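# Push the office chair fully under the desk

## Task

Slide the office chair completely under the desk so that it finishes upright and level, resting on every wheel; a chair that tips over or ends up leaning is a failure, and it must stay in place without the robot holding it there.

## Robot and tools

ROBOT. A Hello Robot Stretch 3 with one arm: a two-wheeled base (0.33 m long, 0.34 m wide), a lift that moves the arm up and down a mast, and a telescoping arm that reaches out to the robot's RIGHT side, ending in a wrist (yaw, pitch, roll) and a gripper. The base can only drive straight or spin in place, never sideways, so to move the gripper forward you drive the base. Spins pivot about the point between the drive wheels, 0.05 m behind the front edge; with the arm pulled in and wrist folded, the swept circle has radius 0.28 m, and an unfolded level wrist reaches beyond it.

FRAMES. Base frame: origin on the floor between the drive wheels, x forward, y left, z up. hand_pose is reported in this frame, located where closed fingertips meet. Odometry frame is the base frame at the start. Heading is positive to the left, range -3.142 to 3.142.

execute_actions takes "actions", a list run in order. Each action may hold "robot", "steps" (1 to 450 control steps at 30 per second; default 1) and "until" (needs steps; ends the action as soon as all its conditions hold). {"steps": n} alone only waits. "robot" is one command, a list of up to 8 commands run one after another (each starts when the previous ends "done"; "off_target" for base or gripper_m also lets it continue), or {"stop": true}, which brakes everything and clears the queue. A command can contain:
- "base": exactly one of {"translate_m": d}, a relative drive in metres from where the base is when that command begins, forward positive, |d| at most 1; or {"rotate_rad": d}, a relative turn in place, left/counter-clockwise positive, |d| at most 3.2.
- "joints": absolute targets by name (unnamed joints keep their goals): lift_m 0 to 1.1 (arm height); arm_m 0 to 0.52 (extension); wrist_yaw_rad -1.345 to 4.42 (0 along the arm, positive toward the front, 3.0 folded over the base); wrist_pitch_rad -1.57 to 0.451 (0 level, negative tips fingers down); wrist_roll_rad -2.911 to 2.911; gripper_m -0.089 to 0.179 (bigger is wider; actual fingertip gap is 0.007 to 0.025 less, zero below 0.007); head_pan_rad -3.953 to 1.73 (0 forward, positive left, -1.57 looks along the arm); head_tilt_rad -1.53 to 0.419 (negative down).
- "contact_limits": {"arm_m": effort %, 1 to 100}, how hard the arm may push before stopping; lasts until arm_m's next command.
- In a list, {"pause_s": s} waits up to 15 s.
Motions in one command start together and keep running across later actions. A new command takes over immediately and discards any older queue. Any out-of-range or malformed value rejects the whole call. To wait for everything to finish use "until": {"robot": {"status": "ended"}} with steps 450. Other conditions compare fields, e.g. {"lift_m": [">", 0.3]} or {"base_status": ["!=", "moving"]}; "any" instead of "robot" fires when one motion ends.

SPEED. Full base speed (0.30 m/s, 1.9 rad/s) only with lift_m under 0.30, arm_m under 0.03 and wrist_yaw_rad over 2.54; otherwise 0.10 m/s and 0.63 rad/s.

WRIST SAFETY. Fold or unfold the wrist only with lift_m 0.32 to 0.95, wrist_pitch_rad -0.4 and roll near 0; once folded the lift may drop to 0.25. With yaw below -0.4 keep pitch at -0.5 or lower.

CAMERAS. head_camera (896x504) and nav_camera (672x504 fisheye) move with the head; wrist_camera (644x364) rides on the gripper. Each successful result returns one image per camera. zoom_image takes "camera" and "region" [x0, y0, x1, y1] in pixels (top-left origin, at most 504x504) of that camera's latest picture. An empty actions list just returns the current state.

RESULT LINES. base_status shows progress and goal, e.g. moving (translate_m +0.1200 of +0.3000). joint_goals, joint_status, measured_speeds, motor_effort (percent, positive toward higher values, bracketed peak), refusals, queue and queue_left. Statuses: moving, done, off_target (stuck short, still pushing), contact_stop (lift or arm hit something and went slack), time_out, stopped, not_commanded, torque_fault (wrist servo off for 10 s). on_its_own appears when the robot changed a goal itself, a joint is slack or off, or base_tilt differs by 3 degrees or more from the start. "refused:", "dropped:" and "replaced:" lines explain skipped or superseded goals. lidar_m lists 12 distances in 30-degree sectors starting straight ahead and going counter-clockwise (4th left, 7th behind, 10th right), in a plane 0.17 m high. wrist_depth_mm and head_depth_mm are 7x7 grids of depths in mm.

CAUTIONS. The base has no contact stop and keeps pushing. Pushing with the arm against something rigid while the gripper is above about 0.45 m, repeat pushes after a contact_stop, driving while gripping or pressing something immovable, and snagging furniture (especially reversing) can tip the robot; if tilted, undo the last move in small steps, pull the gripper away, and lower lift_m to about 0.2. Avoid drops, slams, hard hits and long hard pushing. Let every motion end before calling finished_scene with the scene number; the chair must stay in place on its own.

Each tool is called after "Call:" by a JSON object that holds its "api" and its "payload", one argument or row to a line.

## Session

Call:
{"api": "execute_actions", "payload": {
  "actions": []
}}

Scene clock: 0.00 s.
robot.base_odometry: x=+0.000 y=+0.000 heading=+0.000 (m, m, rad; robot's odometry frame)
robot.turned_by_wheels: +0.000 (rad since the last result)
robot.turned_by_imu: +0.000 (rad since the last result)
robot.base_tilt: forward=+1.1 right=-0.8 (deg)
robot.lidar_m: 0.94 0.93 1.03 1.26 1.25 1.40 2.06 2.75 1.73 2.51 2.49 1.15
robot.head_depth_mm: 1734 1850 1837 1849 1813 1096 1091 / 1730 1775 1765 1767 1739 1060 1037 / 1663 1669 1685 1684 1662 1008 993 / 1599 1616 1608 1618 1603 1006 945 / 1554 1552 1557 1546 1541 1009 906 / 1499 1488 1489 1488 1489 1006 874 / 1432 1434 1438 1431 1438 998 840
robot.base_status: not_commanded
robot.joint_positions: lift_m=+0.302 arm_m=+0.001 wrist_yaw_rad=+2.971 wrist_pitch_rad=-0.387 wrist_roll_rad=+0.006 gripper_m=+0.037 head_pan_rad=+0.000 head_tilt_rad=-0.016
robot.joint_goals: lift_m=+0.302 arm_m=+0.001 wrist_yaw_rad=+2.971 wrist_pitch_rad=-0.387 wrist_roll_rad=+0.006 gripper_m=+0.037 head_pan_rad=+0.000 head_tilt_rad=-0.016
robot.joint_status: lift_m=not_commanded arm_m=not_commanded wrist_yaw_rad=not_commanded wrist_pitch_rad=not_commanded wrist_roll_rad=not_commanded gripper_m=not_commanded head_pan_rad=not_commanded head_tilt_rad=not_commanded
robot.measured_speeds: translate_m=+0.000 rotate_rad=+0.000 lift_m=+0.000 arm_m=+0.000 wrist_yaw_rad=+0.000 wrist_pitch_rad=+0.000 wrist_roll_rad=+0.000 head_pan_rad=+0.000 head_tilt_rad=+0.000
robot: refusals=0 queue=idle queue_left=0
robot.motor_effort: left_wheel=+0 right_wheel=+0 lift_m=+35 arm_m=-1 wrist_yaw_rad=+0 wrist_pitch_rad=+8 wrist_roll_rad=+0 gripper_m=+0 head_pan_rad=+0 head_tilt_rad=+2 (%)
robot.hand_pose: x=+0.0176 y=+0.0791 z=+0.3216 quat_wxyz=(+0.195, +0.705, +0.076, +0.678) (m; robot's base frame)
robot.wrist_depth_mm: 944 - - - - - 736 / 986 - - - - - 781 / - - - - - - 840 / 816 796 795 803 782 758 775 / 640 641 - 629 649 609 614 / 545 537 - 534 500 516 517 / 460 - - - 445 444 442
pictures: head_camera (sideways: a quarter turn clockwise sets it upright), nav_camera (sideways: a quarter turn counterclockwise sets it upright), wrist_camera
Images, in order (width x height): head_camera 896x504, nav_camera 672x504, wrist_camera 644x364.

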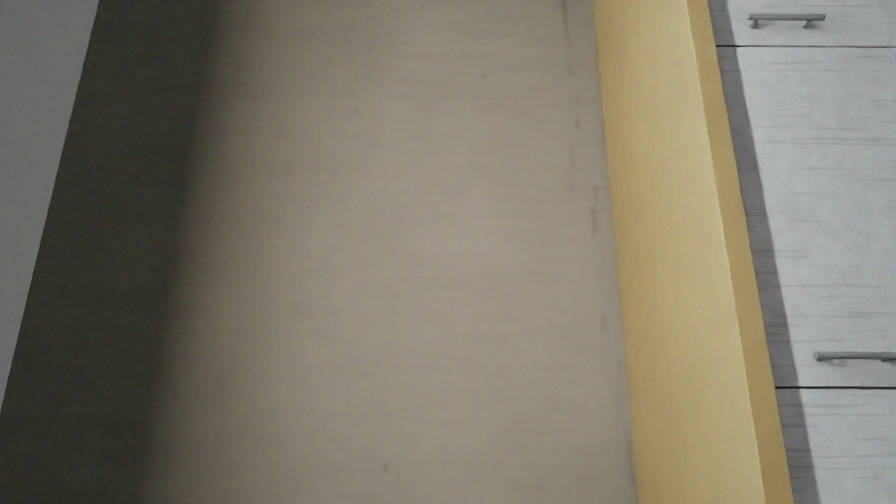

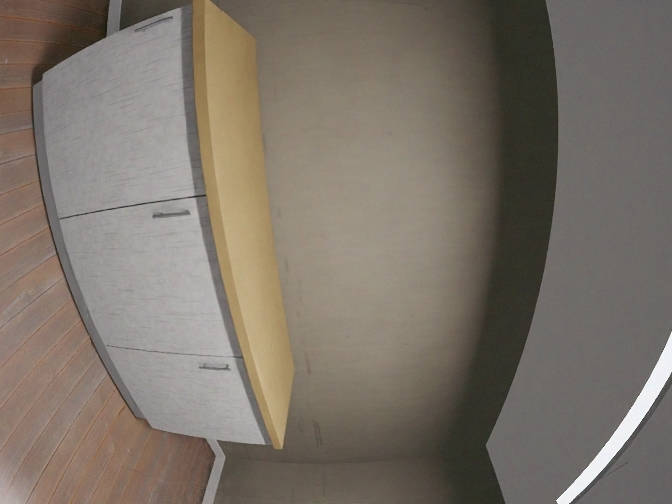

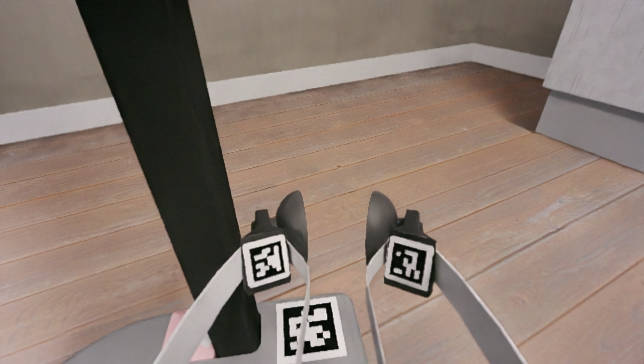

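Call:
{"api": "execute_actions", "payload": {
  "actions": [
    {"robot":{"joints":{"lift_m":0.27,"head_pan_rad":-0.5,"head_tilt_rad":-0.6}},"steps":12},
    {"robot":{"base":{"rotate_rad":-1.7}},"steps":450,"until":{"robot":{"status":"ended"}}}
  ]
}}

Scene clock: 5.07 s.
robot.base_odometry: x=+0.000 y=+0.000 heading=-1.700 (m, m, rad; robot's odometry frame)
robot.turned_by_wheels: -1.700 (rad since the last result)
robot.turned_by_imu: -1.670 (rad since the last result)
robot.base_tilt: forward=+1.0 right=-0.7 (deg)
robot.lidar_m: 2.54 2.50 1.26 0.96 0.94 0.98 1.28 1.25 1.33 1.83 2.75 1.73
robot.head_depth_mm: 2730 2899 3204 2420 1820 1456 1213 / 2915 3065 3385 2407 1820 1453 1214 / 3116 3397 3398 2302 1827 1463 1212 / 3335 3629 3366 2028 1822 1456 1218 / 3089 3208 1571 2092 1831 1454 1214 / 2745 2898 3110 2435 1815 1448 1212 / 2466 2704 2895 2442 1814 1457 1211
robot.base_status: done (rotate_rad -1.6999 of -1.7000)
robot.joint_positions: lift_m=+0.270 arm_m=+0.001 wrist_yaw_rad=+2.971 wrist_pitch_rad=-0.387 wrist_roll_rad=+0.006 gripper_m=+0.037 head_pan_rad=-0.493 head_tilt_rad=-0.593
robot.joint_goals: lift_m=+0.270 arm_m=+0.001 wrist_yaw_rad=+2.971 wrist_pitch_rad=-0.387 wrist_roll_rad=+0.006 gripper_m=+0.037 head_pan_rad=-0.500 head_tilt_rad=-0.600
robot.joint_status: lift_m=done arm_m=not_commanded wrist_yaw_rad=not_commanded wrist_pitch_rad=not_commanded wrist_roll_rad=not_commanded gripper_m=not_commanded head_pan_rad=done head_tilt_rad=done
robot.measured_speeds: translate_m=+0.000 rotate_rad=+0.000 lift_m=+0.000 arm_m=+0.000 wrist_yaw_rad=+0.000 wrist_pitch_rad=+0.000 wrist_roll_rad=+0.000 head_pan_rad=+0.000 head_tilt_rad=+0.000
robot: refusals=0 queue=done queue_left=0
robot.motor_effort: left_wheel=+1(11) right_wheel=-2(7) lift_m=+26(33) arm_m=-1(1) wrist_yaw_rad=+1(0) wrist_pitch_rad=+8(8) wrist_roll_rad=+0(0) gripper_m=+0(0) head_pan_rad=-2(25) head_tilt_rad=-3(29) (%)
robot.hand_pose: x=+0.0176 y=+0.0790 z=+0.2900 quat_wxyz=(+0.195, +0.705, +0.076, +0.678) (m; robot's base frame)
robot.wrist_depth_mm: 689 - 913 - - - - / 729 - - - - - - / 827 878 - 978 937 944 942 / 755 744 741 723 737 715 693 / 594 595 - 584 601 570 563 / 499 512 - 512 470 481 474 / 438 - - - 418 407 406
pictures: head_camera (sideways: a quarter turn clockwise sets it upright), nav_camera (sideways: a quarter turn counterclockwise sets it upright), wrist_camera
Images, in order (width x height): head_camera 896x504, nav_camera 672x504, wrist_camera 644x364.

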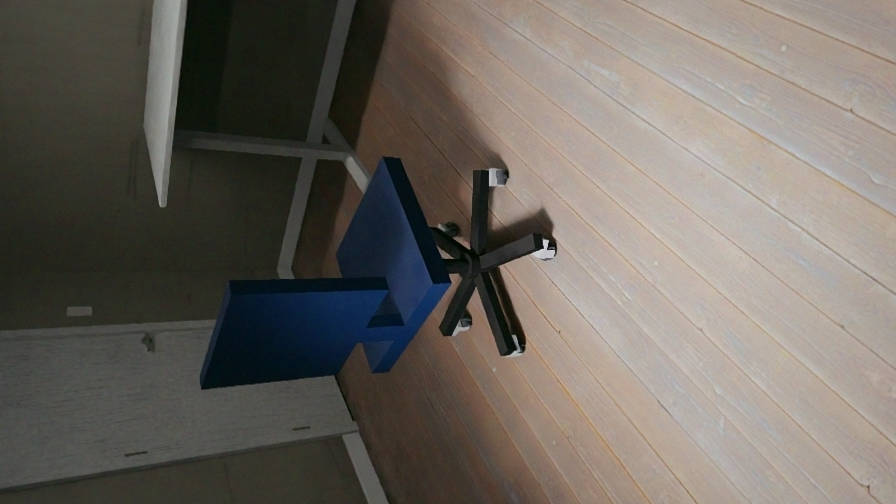

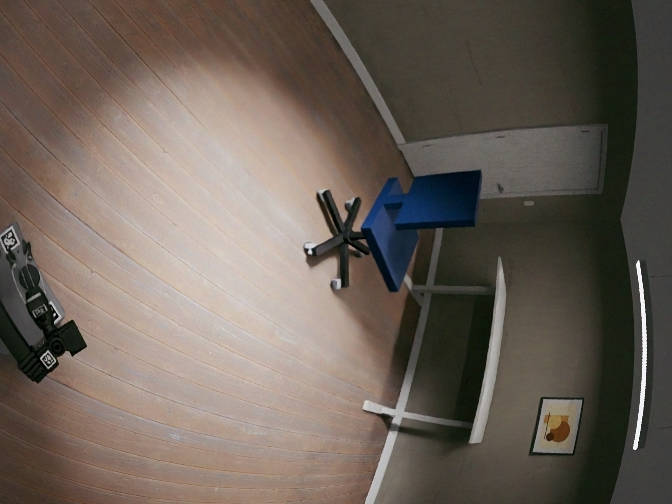

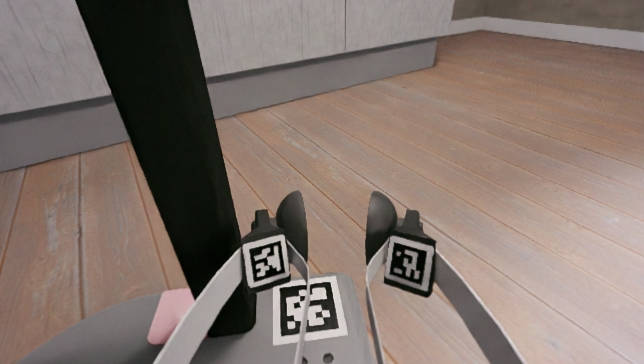

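Call:
{"api": "execute_actions", "payload": {
  "actions": [
    {"robot":{"base":{"translate_m":1.0}},"steps":450,"until":{"robot":{"translate_m":[">",0.61]}}},
    {"robot":[{"base":{"translate_m":1.0}},{"base":{"rotate_rad":-1.38},"joints":{"lift_m":0.42,"head_pan_rad":-0.2,"head_tilt_rad":-0.8}},{"joints":{"wrist_yaw_rad":1.57,"gripper_m":0.17}},{"joints":{"wrist_pitch_rad":0}}],"steps":450,"until":{"robot":{"status":"ended"}}}
  ]
}}

Scene clock: 24.60 s.
robot.base_odometry: x=-0.208 y=-1.600 heading=-3.080 (m, m, rad; robot's odometry frame)
robot.turned_by_wheels: -1.380 (rad since the last result)
robot.turned_by_imu: -1.357 (rad since the last result)
robot.base_tilt: forward=+1.1 right=-0.8 (deg)
robot.lidar_m: 0.76 2.01 1.21 1.05 1.05 1.23 2.20 1.66 1.91 2.70 2.41 0.77
robot.head_depth_mm: 2709 3060 625 741 1493 1293 1124 / 2608 2996 622 719 973 1292 1125 / 2082 2753 605 694 907 1289 1121 / 2340 2715 598 674 921 1238 1132 / 2024 2532 589 653 813 1266 1119 / 2014 2424 2307 1746 1527 1275 1118 / 1794 2311 2383 1861 1528 1295 1121
robot.base_status: done (rotate_rad -1.3799 of -1.3800)
robot.joint_positions: lift_m=+0.420 arm_m=+0.001 wrist_yaw_rad=+1.574 wrist_pitch_rad=-0.022 wrist_roll_rad=+0.006 gripper_m=+0.170 head_pan_rad=-0.207 head_tilt_rad=-0.790
robot.joint_goals: lift_m=+0.420 arm_m=+0.001 wrist_yaw_rad=+1.570 wrist_pitch_rad=+0.000 wrist_roll_rad=+0.006 gripper_m=+0.170 head_pan_rad=-0.200 head_tilt_rad=-0.800
robot.joint_status: lift_m=done arm_m=not_commanded wrist_yaw_rad=done wrist_pitch_rad=done wrist_roll_rad=not_commanded gripper_m=done head_pan_rad=done head_tilt_rad=done
robot.measured_speeds: translate_m=+0.000 rotate_rad=+0.000 lift_m=+0.000 arm_m=+0.000 wrist_yaw_rad=+0.000 wrist_pitch_rad=+0.000 wrist_roll_rad=+0.000 head_pan_rad=+0.000 head_tilt_rad=+0.000
robot: refusals=0 queue=done queue_left=0
robot.motor_effort: left_wheel=+1(11) right_wheel=-2(7) lift_m=+43(46) arm_m=-1(1) wrist_yaw_rad=-3(5) wrist_pitch_rad=+11(11) wrist_roll_rad=+0(0) gripper_m=+0(86) head_pan_rad=+2(19) head_tilt_rad=-3(16) (%)
robot.hand_pose: x=+0.2343 y=-0.1452 z=+0.5287 quat_wxyz=(+0.504, +0.508, -0.495, +0.494) (m; robot's base frame)
robot.wrist_depth_mm: - - 415 413 401 394 - / - - 435 430 421 409 - / - - - - - - - / - - 757 475 470 - - / - - - 706 461 459 - / - - - 963 - - - / 845 851 772 756 758 838 806
pictures: head_camera (sideways: a quarter turn clockwise sets it upright), nav_camera (sideways: a quarter turn counterclockwise sets it upright), wrist_camera
Images, in order (width x height): head_camera 896x504, nav_camera 672x504, wrist_camera 644x364.

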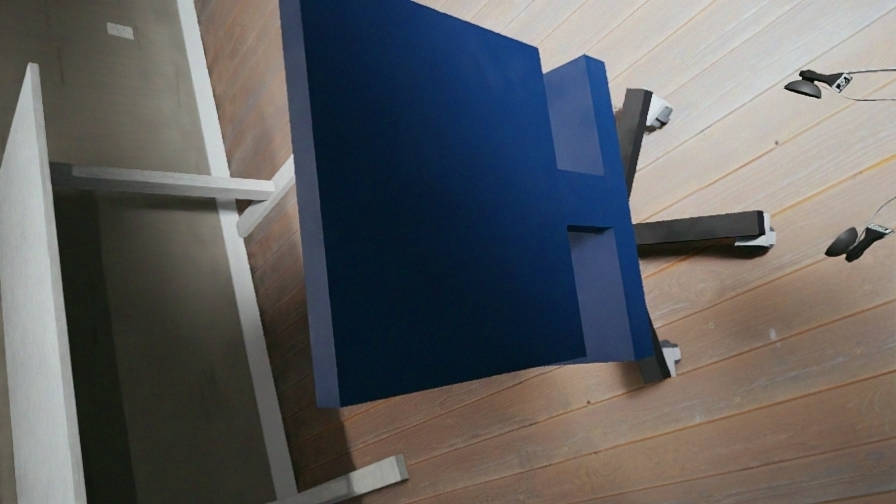

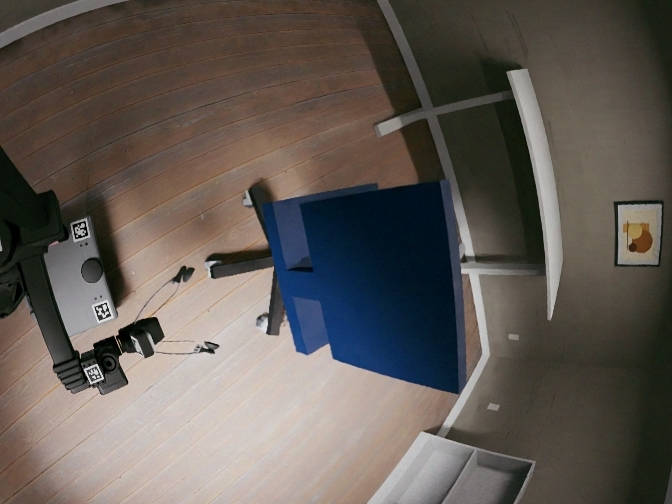

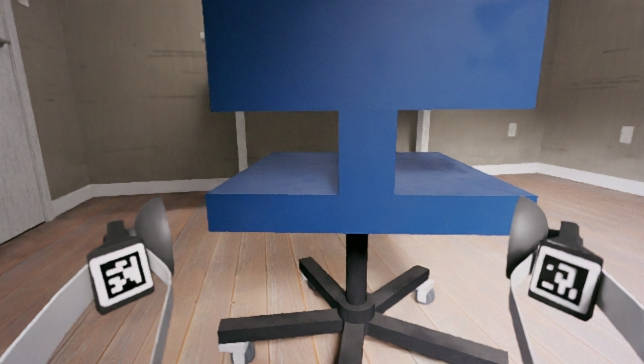

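Call:
{"api": "execute_actions", "payload": {
  "actions": [
    {"robot":[{"base":{"translate_m":0.32},"joints":{"arm_m":0.045,"lift_m":0.43,"head_tilt_rad":-1.0}},{"joints":{"gripper_m":0.04}},{"base":{"translate_m":0.75}}],"steps":450,"until":{"robot":{"status":"ended"}}}
  ]
}}

Scene clock: 40.90 s.
robot.base_odometry: x=-1.276 y=-1.666 heading=-3.080 (m, m, rad; robot's odometry frame)
robot.turned_by_wheels: +0.000 (rad since the last result)
robot.turned_by_imu: -0.072 (rad since the last result)
robot.base_tilt: forward=+1.2 right=-0.8 (deg)
robot.lidar_m: 0.36 1.06 1.59 1.33 1.35 1.52 2.51 2.65 2.86 2.16 2.07 0.36
robot.head_depth_mm: 1866 2150 1823 1565 319 1186 1084 / 1269 1889 1786 1565 860 292 1049 / 813 1944 1822 987 858 770 474 / 780 1838 1827 984 862 765 704 / 749 1700 1825 1560 864 777 1060 / 722 1586 1789 1561 862 1170 1083 / 720 1499 1714 1566 1338 1206 1081
robot.base_status: done (translate_m +0.7500 of +0.7500)
robot.joint_positions: lift_m=+0.430 arm_m=+0.045 wrist_yaw_rad=+1.460 wrist_pitch_rad=-0.023 wrist_roll_rad=+0.005 gripper_m=+0.057 head_pan_rad=-0.207 head_tilt_rad=-0.989
robot.joint_goals: lift_m=+0.430 arm_m=+0.045 wrist_yaw_rad=+1.471 wrist_pitch_rad=+0.000 wrist_roll_rad=+0.005 gripper_m=+0.056 head_pan_rad=-0.200 head_tilt_rad=-1.000
robot.joint_status: lift_m=done arm_m=done wrist_yaw_rad=done wrist_pitch_rad=done wrist_roll_rad=not_commanded gripper_m=done head_pan_rad=done head_tilt_rad=done
robot.measured_speeds: translate_m=+0.000 rotate_rad=+0.000 lift_m=+0.000 arm_m=+0.000 wrist_yaw_rad=+0.000 wrist_pitch_rad=+0.000 wrist_roll_rad=+0.000 head_pan_rad=+0.000 head_tilt_rad=+0.000
robot: refusals=0 queue=done queue_left=0
robot.on_its_own: wrist_yaw_rad is held at +1.471, not at your +1.570, by its stall guard, which is not easing now; gripper_m is held at +0.056, not at your +0.040, by its stall guard, which is not easing now
robot.motor_effort: left_wheel=-3(11) right_wheel=+10(30) lift_m=+42(45) arm_m=-1(2) wrist_yaw_rad=+8(32) wrist_pitch_rad=+12(12) wrist_roll_rad=+0(0) gripper_m=-23(96) head_pan_rad=+3(3) head_tilt_rad=-4(19) (%)
robot.hand_pose: x=+0.2327 y=-0.2184 z=+0.5386 quat_wxyz=(+0.531, +0.479, -0.523, +0.464) (m; robot's base frame)
robot.wrist_depth_mm: - 52 59 72 92 125 199 / - 53 61 75 96 133 219 / - 54 63 77 100 156 - / - - 109 84 105 - - / 346 345 107 87 109 - - / 243 242 216 91 114 224 - / 187 185 178 95 120 202 838
pictures: head_camera (sideways: a quarter turn clockwise sets it upright), nav_camera (sideways: a quarter turn counterclockwise sets it upright), wrist_camera
Images, in order (width x height): head_camera 896x504, nav_camera 672x504, wrist_camera 644x364.

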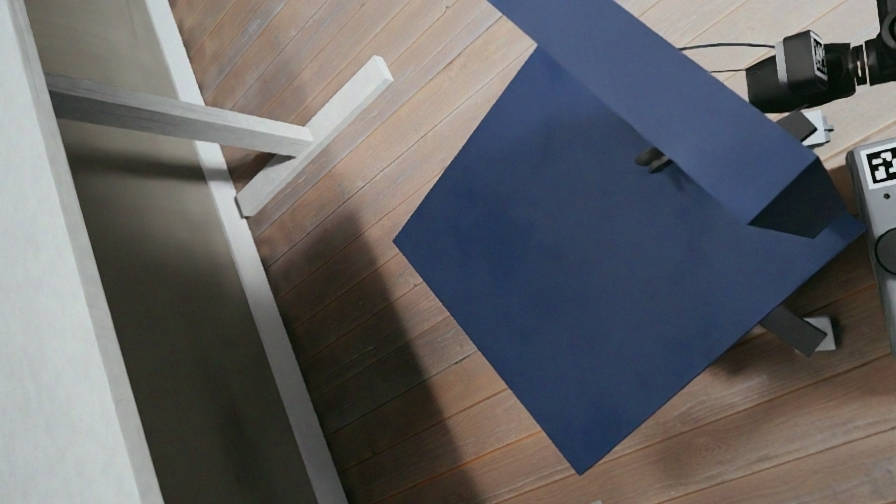

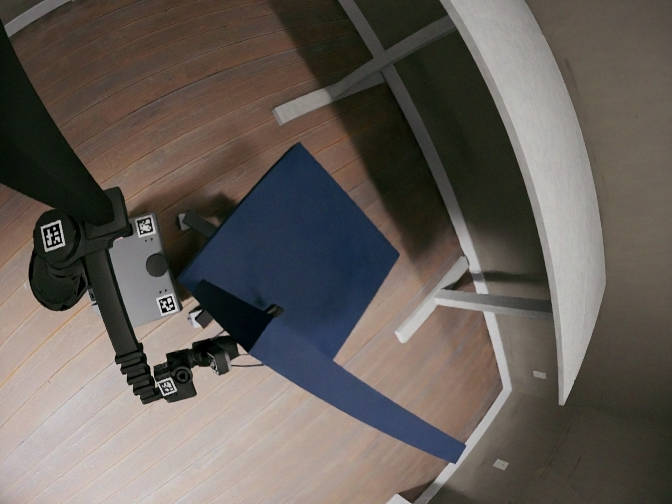

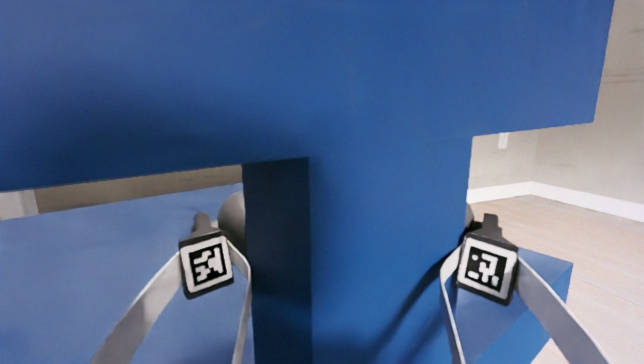

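Call:
{"api": "execute_actions", "payload": {
  "actions": [
    {"robot":[{"joints":{"gripper_m":0.11}},{"base":{"translate_m":-0.07},"joints":{"arm_m":0.0,"wrist_yaw_rad":1.85}},{"joints":{"gripper_m":0.03}}],"steps":450,"until":{"robot":{"status":"ended"}}}
  ]
}}

Scene clock: 49.70 s.
robot.base_odometry: x=-1.206 y=-1.661 heading=-3.080 (m, m, rad; robot's odometry frame)
robot.turned_by_wheels: +0.000 (rad since the last result)
robot.turned_by_imu: -0.001 (rad since the last result)
robot.base_tilt: forward=+1.1 right=-0.8 (deg)
robot.lidar_m: 0.43 1.12 1.56 1.31 1.33 1.50 2.47 2.59 2.89 2.17 2.10 1.49
robot.head_depth_mm: 1951 2184 1835 1558 1313 1207 1101 / 1357 2022 1781 1561 877 1185 1097 / 1693 1996 1816 988 858 802 1098 / 812 1900 1824 984 331 502 1082 / 781 1766 1827 990 331 765 1079 / 749 1673 1822 366 482 1203 1081 / 722 1574 1753 390 1329 1205 1079
robot.base_status: done (translate_m -0.0700 of -0.0700)
robot.joint_positions: lift_m=+0.430 arm_m=+0.001 wrist_yaw_rad=+1.847 wrist_pitch_rad=-0.022 wrist_roll_rad=+0.006 gripper_m=+0.030 head_pan_rad=-0.207 head_tilt_rad=-0.989
robot.joint_goals: lift_m=+0.430 arm_m=+0.000 wrist_yaw_rad=+1.850 wrist_pitch_rad=+0.000 wrist_roll_rad=+0.006 gripper_m=+0.030 head_pan_rad=-0.200 head_tilt_rad=-1.000
robot.joint_status: lift_m=done arm_m=done wrist_yaw_rad=done wrist_pitch_rad=done wrist_roll_rad=not_commanded gripper_m=done head_pan_rad=done head_tilt_rad=done
robot.measured_speeds: translate_m=+0.000 rotate_rad=+0.000 lift_m=+0.000 arm_m=+0.000 wrist_yaw_rad=+0.000 wrist_pitch_rad=+0.000 wrist_roll_rad=+0.000 head_pan_rad=+0.000 head_tilt_rad=+0.000
robot: refusals=0 queue=done queue_left=0
robot.motor_effort: left_wheel=+0(19) right_wheel=+0(28) lift_m=+42(42) arm_m=-3(11) wrist_yaw_rad=+3(82) wrist_pitch_rad=+12(14) wrist_roll_rad=+0(0) gripper_m=+0(82) head_pan_rad=+2(2) head_tilt_rad=-5(5) (%)
robot.hand_pose: x=+0.2246 y=-0.0765 z=+0.5387 quat_wxyz=(+0.432, +0.570, -0.421, +0.558) (m; robot's base frame)
robot.wrist_depth_mm: - 88 980 - - - - / - 91 - - - - - / - 94 - - - - - / - - 337 587 582 - - / - - 289 339 354 335 333 / - - 229 228 227 240 237 / 882 858 185 186 185 184 182
pictures: head_camera (sideways: a quarter turn clockwise sets it upright), nav_camera (sideways: a quarter turn counterclockwise sets it upright), wrist_camera
Images, in order (width x height): head_camera 896x504, nav_camera 672x504, wrist_camera 644x364.

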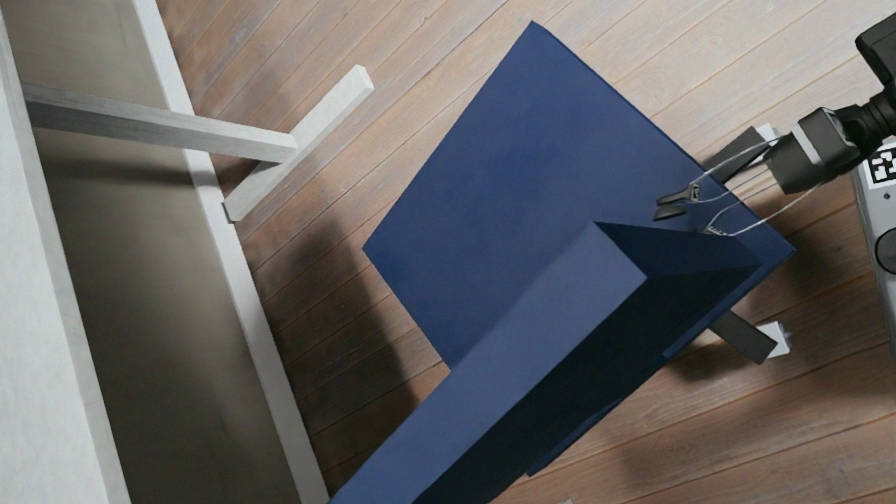

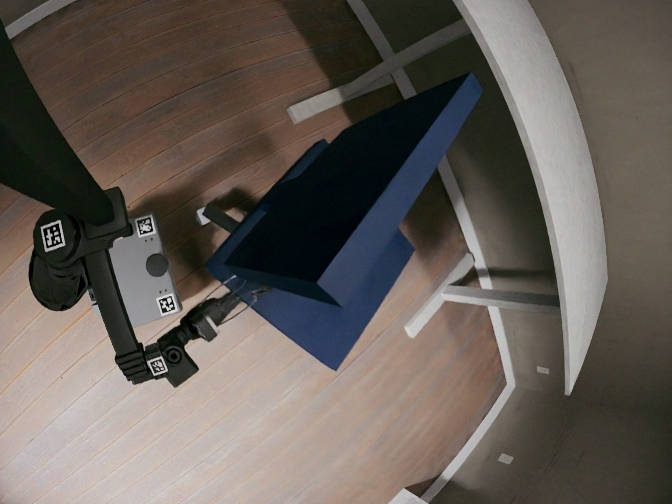

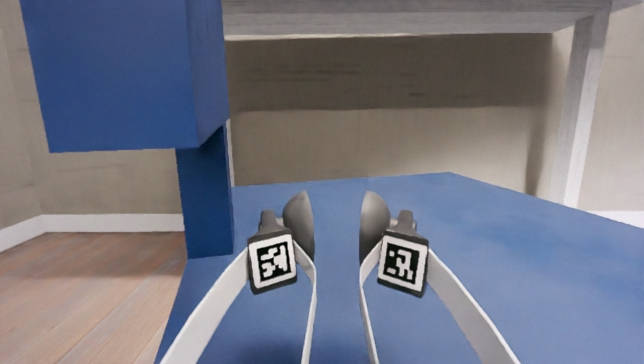

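Call:
{"api": "execute_actions", "payload": {
  "actions": [
    {"robot":[{"base":{"translate_m":-0.25}},{"base":{"rotate_rad":0.7},"joints":{"lift_m":0.55,"wrist_yaw_rad":1.57,"head_pan_rad":-0.5}},{"base":{"translate_m":0.2}},{"base":{"rotate_rad":-0.5}},{"joints":{"arm_m":0.07}},{"joints":{"arm_m":0.14}}],"steps":450,"until":{"robot":{"status":"ended"}}}
  ]
}}

Scene clock: 69.97 s.
robot.base_odometry: x=-1.101 y=-1.784 heading=-2.881 (m, m, rad; robot's odometry frame)
robot.turned_by_wheels: +0.199 (rad since the last result)
robot.turned_by_imu: +0.192 (rad since the last result)
robot.base_tilt: forward=+1.1 right=-0.7 (deg)
robot.lidar_m: 1.16 1.63 1.25 1.17 1.19 1.51 2.54 2.57 2.77 2.25 2.60 0.57
robot.head_depth_mm: 2247 2206 451 565 880 1166 1076 / 2023 2211 453 553 864 1169 1082 / 1823 2030 446 545 784 1207 1114 / 1743 2034 439 533 845 1193 1093 / 1624 1916 440 523 835 1186 1081 / 814 1777 439 514 1345 1204 1077 / 781 1653 1787 1560 1364 1211 1077
robot.base_status: done (rotate_rad -0.5006 of -0.5000)
robot.joint_positions: lift_m=+0.550 arm_m=+0.140 wrist_yaw_rad=+1.570 wrist_pitch_rad=-0.023 wrist_roll_rad=+0.006 gripper_m=+0.030 head_pan_rad=-0.493 head_tilt_rad=-0.989
robot.joint_goals: lift_m=+0.550 arm_m=+0.140 wrist_yaw_rad=+1.570 wrist_pitch_rad=+0.000 wrist_roll_rad=+0.006 gripper_m=+0.030 head_pan_rad=-0.500 head_tilt_rad=-1.000
robot.joint_status: lift_m=done arm_m=done wrist_yaw_rad=done wrist_pitch_rad=done wrist_roll_rad=not_commanded gripper_m=done head_pan_rad=done head_tilt_rad=done
robot.measured_speeds: translate_m=+0.000 rotate_rad=+0.000 lift_m=+0.000 arm_m=+0.000 wrist_yaw_rad=+0.000 wrist_pitch_rad=+0.000 wrist_roll_rad=+0.000 head_pan_rad=+0.000 head_tilt_rad=+0.000
robot: refusals=0 queue=done queue_left=0
robot.on_its_own: right_wheel is at rest, and its effort (+23) is outside its rest range (-18 to +18)
robot.motor_effort: left_wheel=-5(8) right_wheel=+23(23) lift_m=+43(46) arm_m=+3(8) wrist_yaw_rad=+0(55) wrist_pitch_rad=+12(14) wrist_roll_rad=+0(0) gripper_m=+1(17) head_pan_rad=-3(22) head_tilt_rad=-4(5) (%)
robot.hand_pose: x=+0.2343 y=-0.2850 z=+0.6585 quat_wxyz=(+0.505, +0.507, -0.496, +0.493) (m; robot's base frame)
robot.wrist_depth_mm: 271 226 193 169 150 135 122 / - 236 200 174 155 138 126 / - 247 209 181 160 143 129 / - 261 219 187 164 147 133 / - 276 234 190 165 151 136 / - - 245 203 182 156 140 / - 377 248 229 320 159 144
pictures: head_camera (sideways: a quarter turn clockwise sets it upright), nav_camera (sideways: a quarter turn counterclockwise sets it upright), wrist_camera
Images, in order (width x height): head_camera 896x504, nav_camera 672x504, wrist_camera 644x364.

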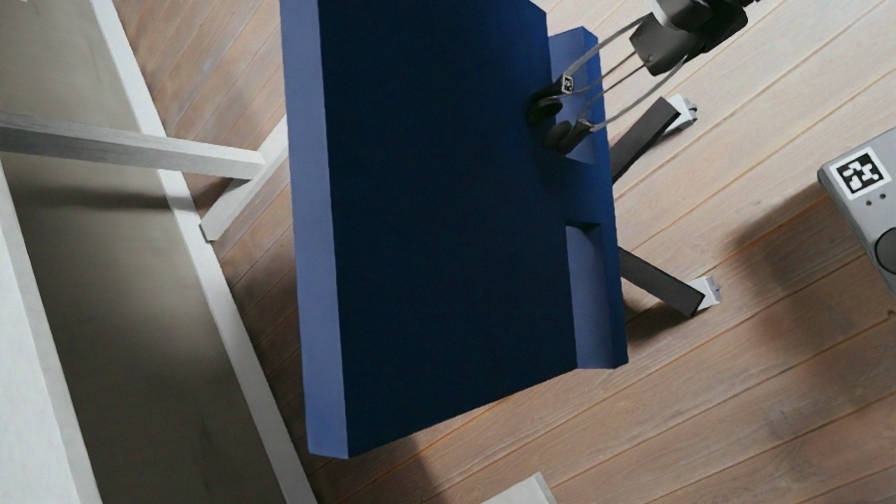

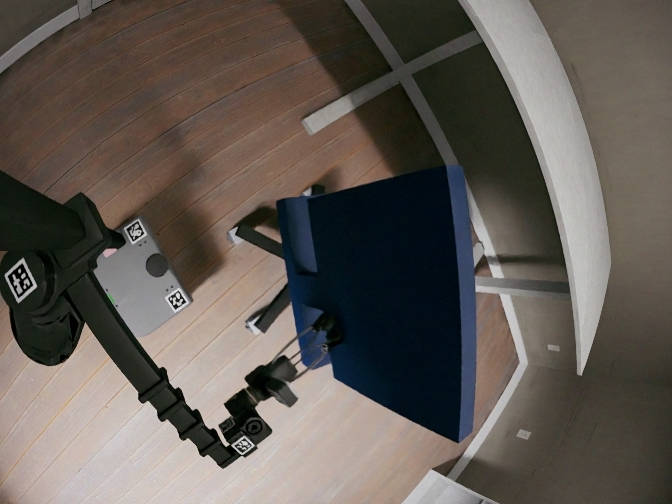

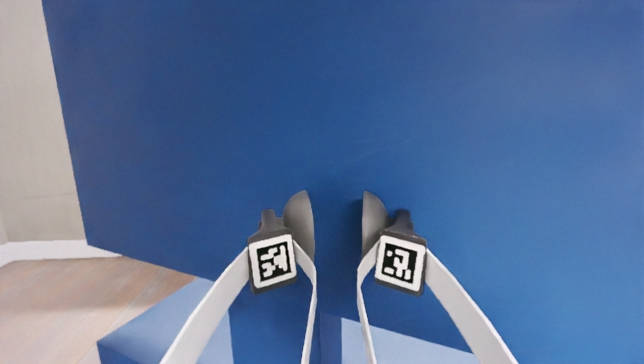

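Call:
{"api": "execute_actions", "payload": {
  "actions": [
    {"robot":[{"joints":{"arm_m":0.09}},{"base":{"rotate_rad":-0.15},"joints":{"gripper_m":0.179}},{"base":{"translate_m":0.3}}],"steps":450,"until":{"robot":{"status":"ended"}}}
  ]
}}

Scene clock: 80.33 s.
robot.base_odometry: x=-1.399 y=-1.817 heading=-3.030 (m, m, rad; robot's odometry frame)
robot.turned_by_wheels: -0.150 (rad since the last result)
robot.turned_by_imu: -0.241 (rad since the last result)
robot.base_tilt: forward=+1.1 right=-0.9 (deg)
robot.lidar_m: 1.34 0.90 1.48 1.26 1.25 1.40 2.21 2.80 3.02 2.29 2.15 0.47
robot.head_depth_mm: 2341 2215 451 647 1362 1246 1067 / 2351 2206 428 508 1096 1192 1077 / 2053 2230 1831 427 654 1166 1111 / 813 1601 1784 383 521 1160 1097 / 720 1886 1833 368 437 751 1067 / 720 1671 1789 985 375 634 1078 / 717 625 1699 1574 337 1207 1084
robot.base_status: done (translate_m +0.3000 of +0.3000)
robot.joint_positions: lift_m=+0.550 arm_m=+0.090 wrist_yaw_rad=+1.664 wrist_pitch_rad=-0.029 wrist_roll_rad=+0.006 gripper_m=+0.179 head_pan_rad=-0.494 head_tilt_rad=-0.989
robot.joint_goals: lift_m=+0.550 arm_m=+0.090 wrist_yaw_rad=+1.643 wrist_pitch_rad=+0.000 wrist_roll_rad=+0.006 gripper_m=+0.179 head_pan_rad=-0.500 head_tilt_rad=-1.000
robot.joint_status: lift_m=done arm_m=done wrist_yaw_rad=done wrist_pitch_rad=done wrist_roll_rad=not_commanded gripper_m=done head_pan_rad=done head_tilt_rad=done
robot.measured_speeds: translate_m=+0.000 rotate_rad=+0.000 lift_m=+0.000 arm_m=+0.000 wrist_yaw_rad=+0.000 wrist_pitch_rad=+0.000 wrist_roll_rad=+0.000 head_pan_rad=+0.000 head_tilt_rad=+0.000
robot: refusals=0 queue=done queue_left=0
robot.on_its_own: wrist_yaw_rad is held at +1.643, not at your +1.570, by its stall guard, which is not easing now; wrist_yaw_rad is at rest, and its effort (-15) is outside its rest range (-12 to +12)
robot.motor_effort: left_wheel=+0(13) right_wheel=+13(36) lift_m=+42(43) arm_m=-1(6) wrist_yaw_rad=-15(52) wrist_pitch_rad=+15(16) wrist_roll_rad=+0(0) gripper_m=-1(87) head_pan_rad=-4(2) head_tilt_rad=-4(4) (%)
robot.hand_pose: x=+0.2330 y=-0.2113 z=+0.6570 quat_wxyz=(+0.482, +0.531, -0.470, +0.514) (m; robot's base frame)
robot.wrist_depth_mm: 147 147 145 144 142 141 140 / 153 152 151 149 148 147 145 / 159 157 156 154 154 152 151 / 165 164 162 161 160 157 156 / 173 170 169 168 166 164 162 / - 179 177 175 173 172 - / 931 325 185 183 181 178 177
pictures: head_camera (sideways: a quarter turn clockwise sets it upright), nav_camera (sideways: a quarter turn counterclockwise sets it upright), wrist_camera
Images, in order (width x height): head_camera 896x504, nav_camera 672x504, wrist_camera 644x364.

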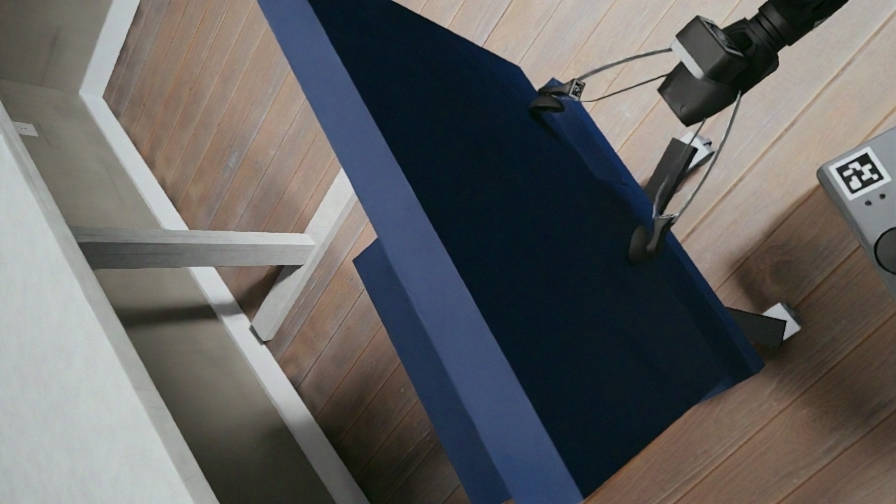

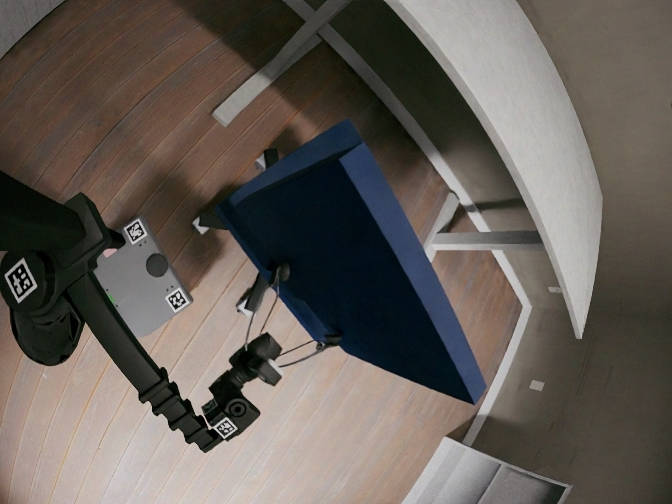

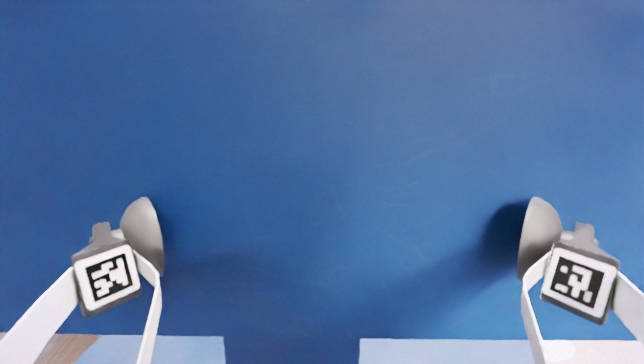

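Call:
{"api": "execute_actions", "payload": {
  "actions": [
    {"robot":[{"base":{"translate_m":-0.05}},{"base":{"rotate_rad":0.2},"joints":{"arm_m":0.115,"wrist_yaw_rad":1.57,"head_pan_rad":-0.2}},{"base":{"translate_m":0.22}}],"steps":450,"until":{"robot":{"status":"ended"}}}
  ]
}}

Scene clock: 91.63 s.
robot.base_odometry: x=-1.559 y=-1.879 heading=-2.830 (m, m, rad; robot's odometry frame)
robot.turned_by_wheels: +0.200 (rad since the last result)
robot.turned_by_imu: +0.116 (rad since the last result)
robot.base_tilt: forward=+1.1 right=-0.9 (deg)
robot.lidar_m: 1.19 0.76 1.40 1.28 1.28 1.53 2.74 2.96 2.80 2.12 2.29 0.48
robot.head_depth_mm: 719 586 1726 390 607 1225 1065 / 722 569 1772 382 536 1143 1085 / 719 568 1743 373 480 1169 1097 / 719 567 1697 366 434 776 1102 / 720 569 507 988 847 1186 1078 / 719 570 495 1558 1358 1202 1084 / 721 569 470 1550 1315 1186 1081
robot.base_status: done (translate_m +0.2199 of +0.2200)
robot.joint_positions: lift_m=+0.550 arm_m=+0.115 wrist_yaw_rad=+1.668 wrist_pitch_rad=-0.025 wrist_roll_rad=+0.006 gripper_m=+0.179 head_pan_rad=-0.207 head_tilt_rad=-0.989
robot.joint_goals: lift_m=+0.550 arm_m=+0.115 wrist_yaw_rad=+1.649 wrist_pitch_rad=+0.000 wrist_roll_rad=+0.006 gripper_m=+0.179 head_pan_rad=-0.200 head_tilt_rad=-1.000
robot.joint_status: lift_m=done arm_m=done wrist_yaw_rad=done wrist_pitch_rad=done wrist_roll_rad=not_commanded gripper_m=done head_pan_rad=done head_tilt_rad=done
robot.measured_speeds: translate_m=+0.000 rotate_rad=+0.000 lift_m=+0.000 arm_m=+0.000 wrist_yaw_rad=+0.000 wrist_pitch_rad=+0.000 wrist_roll_rad=+0.000 head_pan_rad=+0.000 head_tilt_rad=+0.000
robot: refusals=0 queue=done queue_left=0
robot.on_its_own: wrist_yaw_rad is held at +1.649, not at your +1.570, by its stall guard, which is not easing now; wrist_yaw_rad is at rest, and its effort (-15) is outside its rest range (-12 to +12)
robot.motor_effort: left_wheel=-2(11) right_wheel=+18(31) lift_m=+42(42) arm_m=+1(4) wrist_yaw_rad=-15(48) wrist_pitch_rad=+13(15) wrist_roll_rad=+0(1) gripper_m=-1(1) head_pan_rad=+3(19) head_tilt_rad=-4(4) (%)
robot.hand_pose: x=+0.2330 y=-0.2350 z=+0.6579 quat_wxyz=(+0.480, +0.531, -0.470, +0.516) (m; robot's base frame)
robot.wrist_depth_mm: 148 147 146 144 144 142 140 / 154 152 151 149 148 147 146 / 159 158 156 155 154 152 151 / 165 164 163 161 160 158 157 / 173 170 169 168 165 164 161 / - 179 176 175 172 171 - / 944 327 185 183 181 178 177
pictures: head_camera (sideways: a quarter turn clockwise sets it upright), nav_camera (sideways: a quarter turn counterclockwise sets it upright), wrist_camera
Images, in order (width x height): head_camera 896x504, nav_camera 672x504, wrist_camera 644x364.

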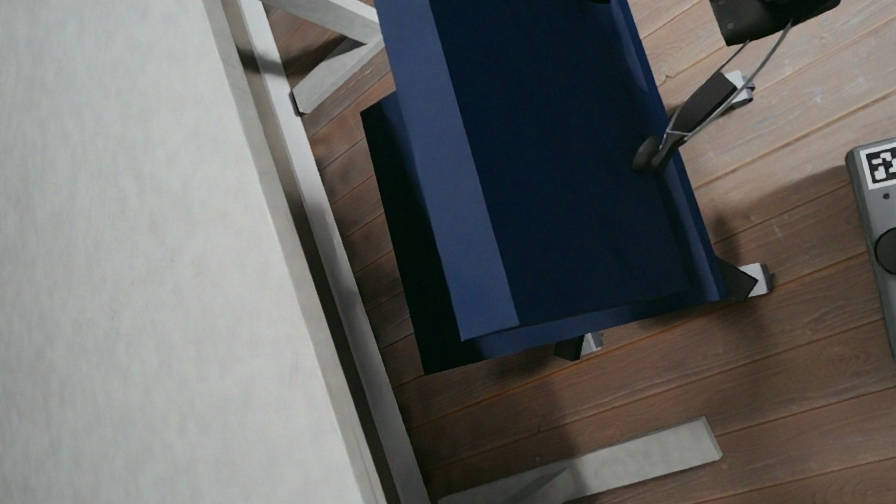

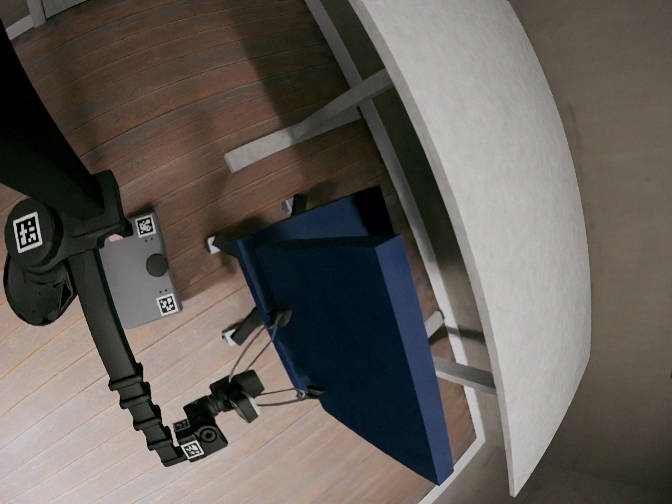

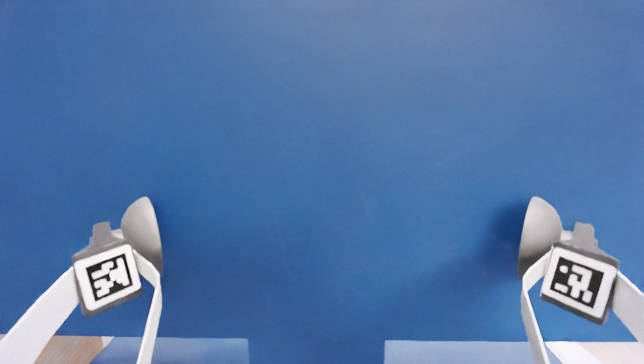

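About 0.17–0.2 remains.

Call:
{"api": "execute_actions", "payload": {
  "actions": [
    {"robot":{"base":{"translate_m":0.21}},"steps":450,"until":{"robot":{"status":"ended"}}}
  ]
}}

Scene clock: 96.60 s.
robot.base_odometry: x=-1.759 y=-1.943 heading=-2.831 (m, m, rad; robot's odometry frame)
robot.turned_by_wheels: +0.000 (rad since the last result)
robot.turned_by_imu: -0.080 (rad since the last result)
robot.base_tilt: forward=+1.0 right=-0.8 (deg)
robot.lidar_m: 0.46 0.59 0.61 1.34 1.33 1.52 2.48 3.13 2.88 2.09 2.22 0.46
robot.head_depth_mm: 719 569 471 390 666 1226 1068 / 717 569 471 373 536 1143 1083 / 718 568 471 366 436 1148 1102 / 718 569 471 402 367 646 1099 / 722 569 471 402 337 778 1087 / 721 569 471 402 371 1207 1081 / 721 569 472 402 357 1188 1068
robot.base_status: done (translate_m +0.2099 of +0.2100)
robot.joint_positions: lift_m=+0.550 arm_m=+0.115 wrist_yaw_rad=+1.767 wrist_pitch_rad=-0.028 wrist_roll_rad=+0.009 gripper_m=+0.179 head_pan_rad=-0.207 head_tilt_rad=-0.989
robot.joint_goals: lift_m=+0.550 arm_m=+0.115 wrist_yaw_rad=+1.718 wrist_pitch_rad=+0.000 wrist_roll_rad=+0.009 gripper_m=+0.179 head_pan_rad=-0.200 head_tilt_rad=-1.000
robot.joint_status: lift_m=done arm_m=done wrist_yaw_rad=done wrist_pitch_rad=done wrist_roll_rad=not_commanded gripper_m=done head_pan_rad=done head_tilt_rad=done
robot.measured_speeds: translate_m=+0.000 rotate_rad=+0.000 lift_m=+0.000 arm_m=+0.000 wrist_yaw_rad=+0.000 wrist_pitch_rad=+0.000 wrist_roll_rad=+0.000 head_pan_rad=+0.000 head_tilt_rad=+0.000
robot: refusals=0 queue=done queue_left=0
robot.on_its_own: wrist_yaw_rad is held at +1.718, not at your +1.570, by its stall guard, which is still easing; right_wheel is at rest, and its effort (+28) is outside its rest range (-18 to +18)
robot.motor_effort: left_wheel=-1(9) right_wheel=+28(33) lift_m=+42(42) arm_m=-3(3) wrist_yaw_rad=-37(41) wrist_pitch_rad=+15(15) wrist_roll_rad=-2(2) gripper_m=-1(1) head_pan_rad=+3(2) head_tilt_rad=-4(5) (%)
robot.hand_pose: x=+0.2292 y=-0.2105 z=+0.6572 quat_wxyz=(+0.455, +0.555, -0.443, +0.538) (m; robot's base frame)
robot.wrist_depth_mm: 145 147 149 151 152 155 157 / 150 152 154 156 158 161 163 / 155 158 159 162 164 167 169 / 162 163 165 168 171 172 176 / 167 169 172 174 178 179 183 / - 177 180 182 185 189 - / 592 183 189 190 331 328 777
pictures: head_camera (sideways: a quarter turn clockwise sets it upright), nav_camera (sideways: a quarter turn counterclockwise sets it upright), wrist_camera
Images, in order (width x height): head_camera 896x504, nav_camera 672x504, wrist_camera 644x364.

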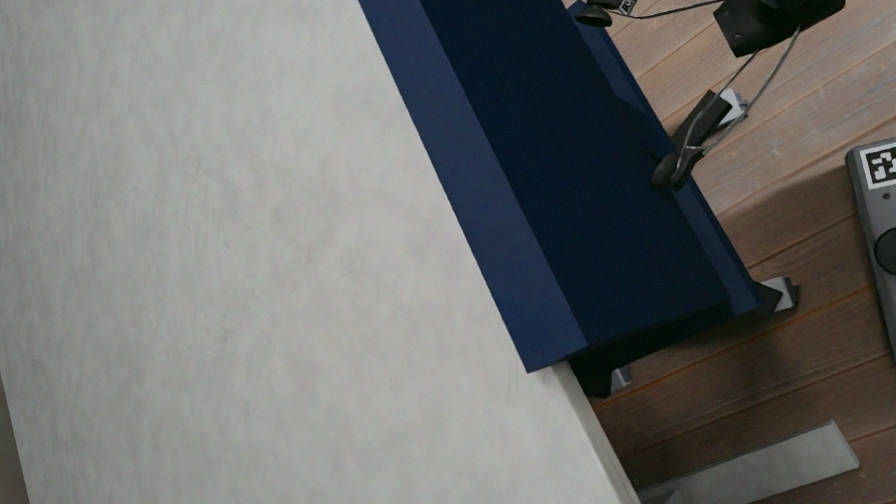

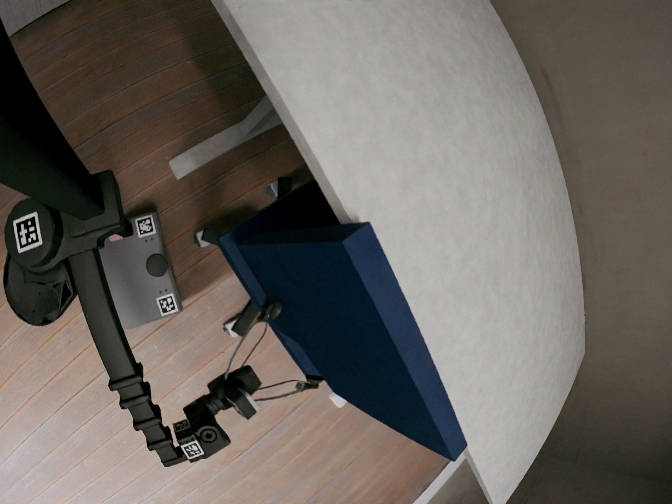

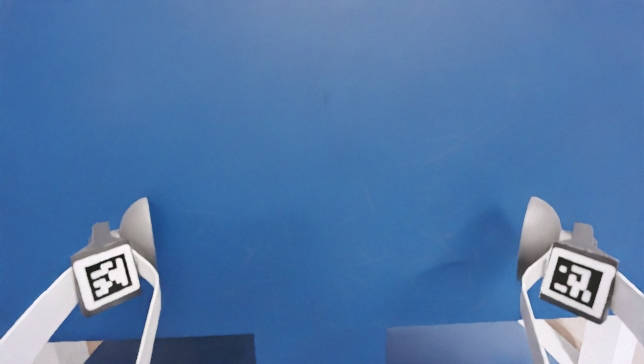

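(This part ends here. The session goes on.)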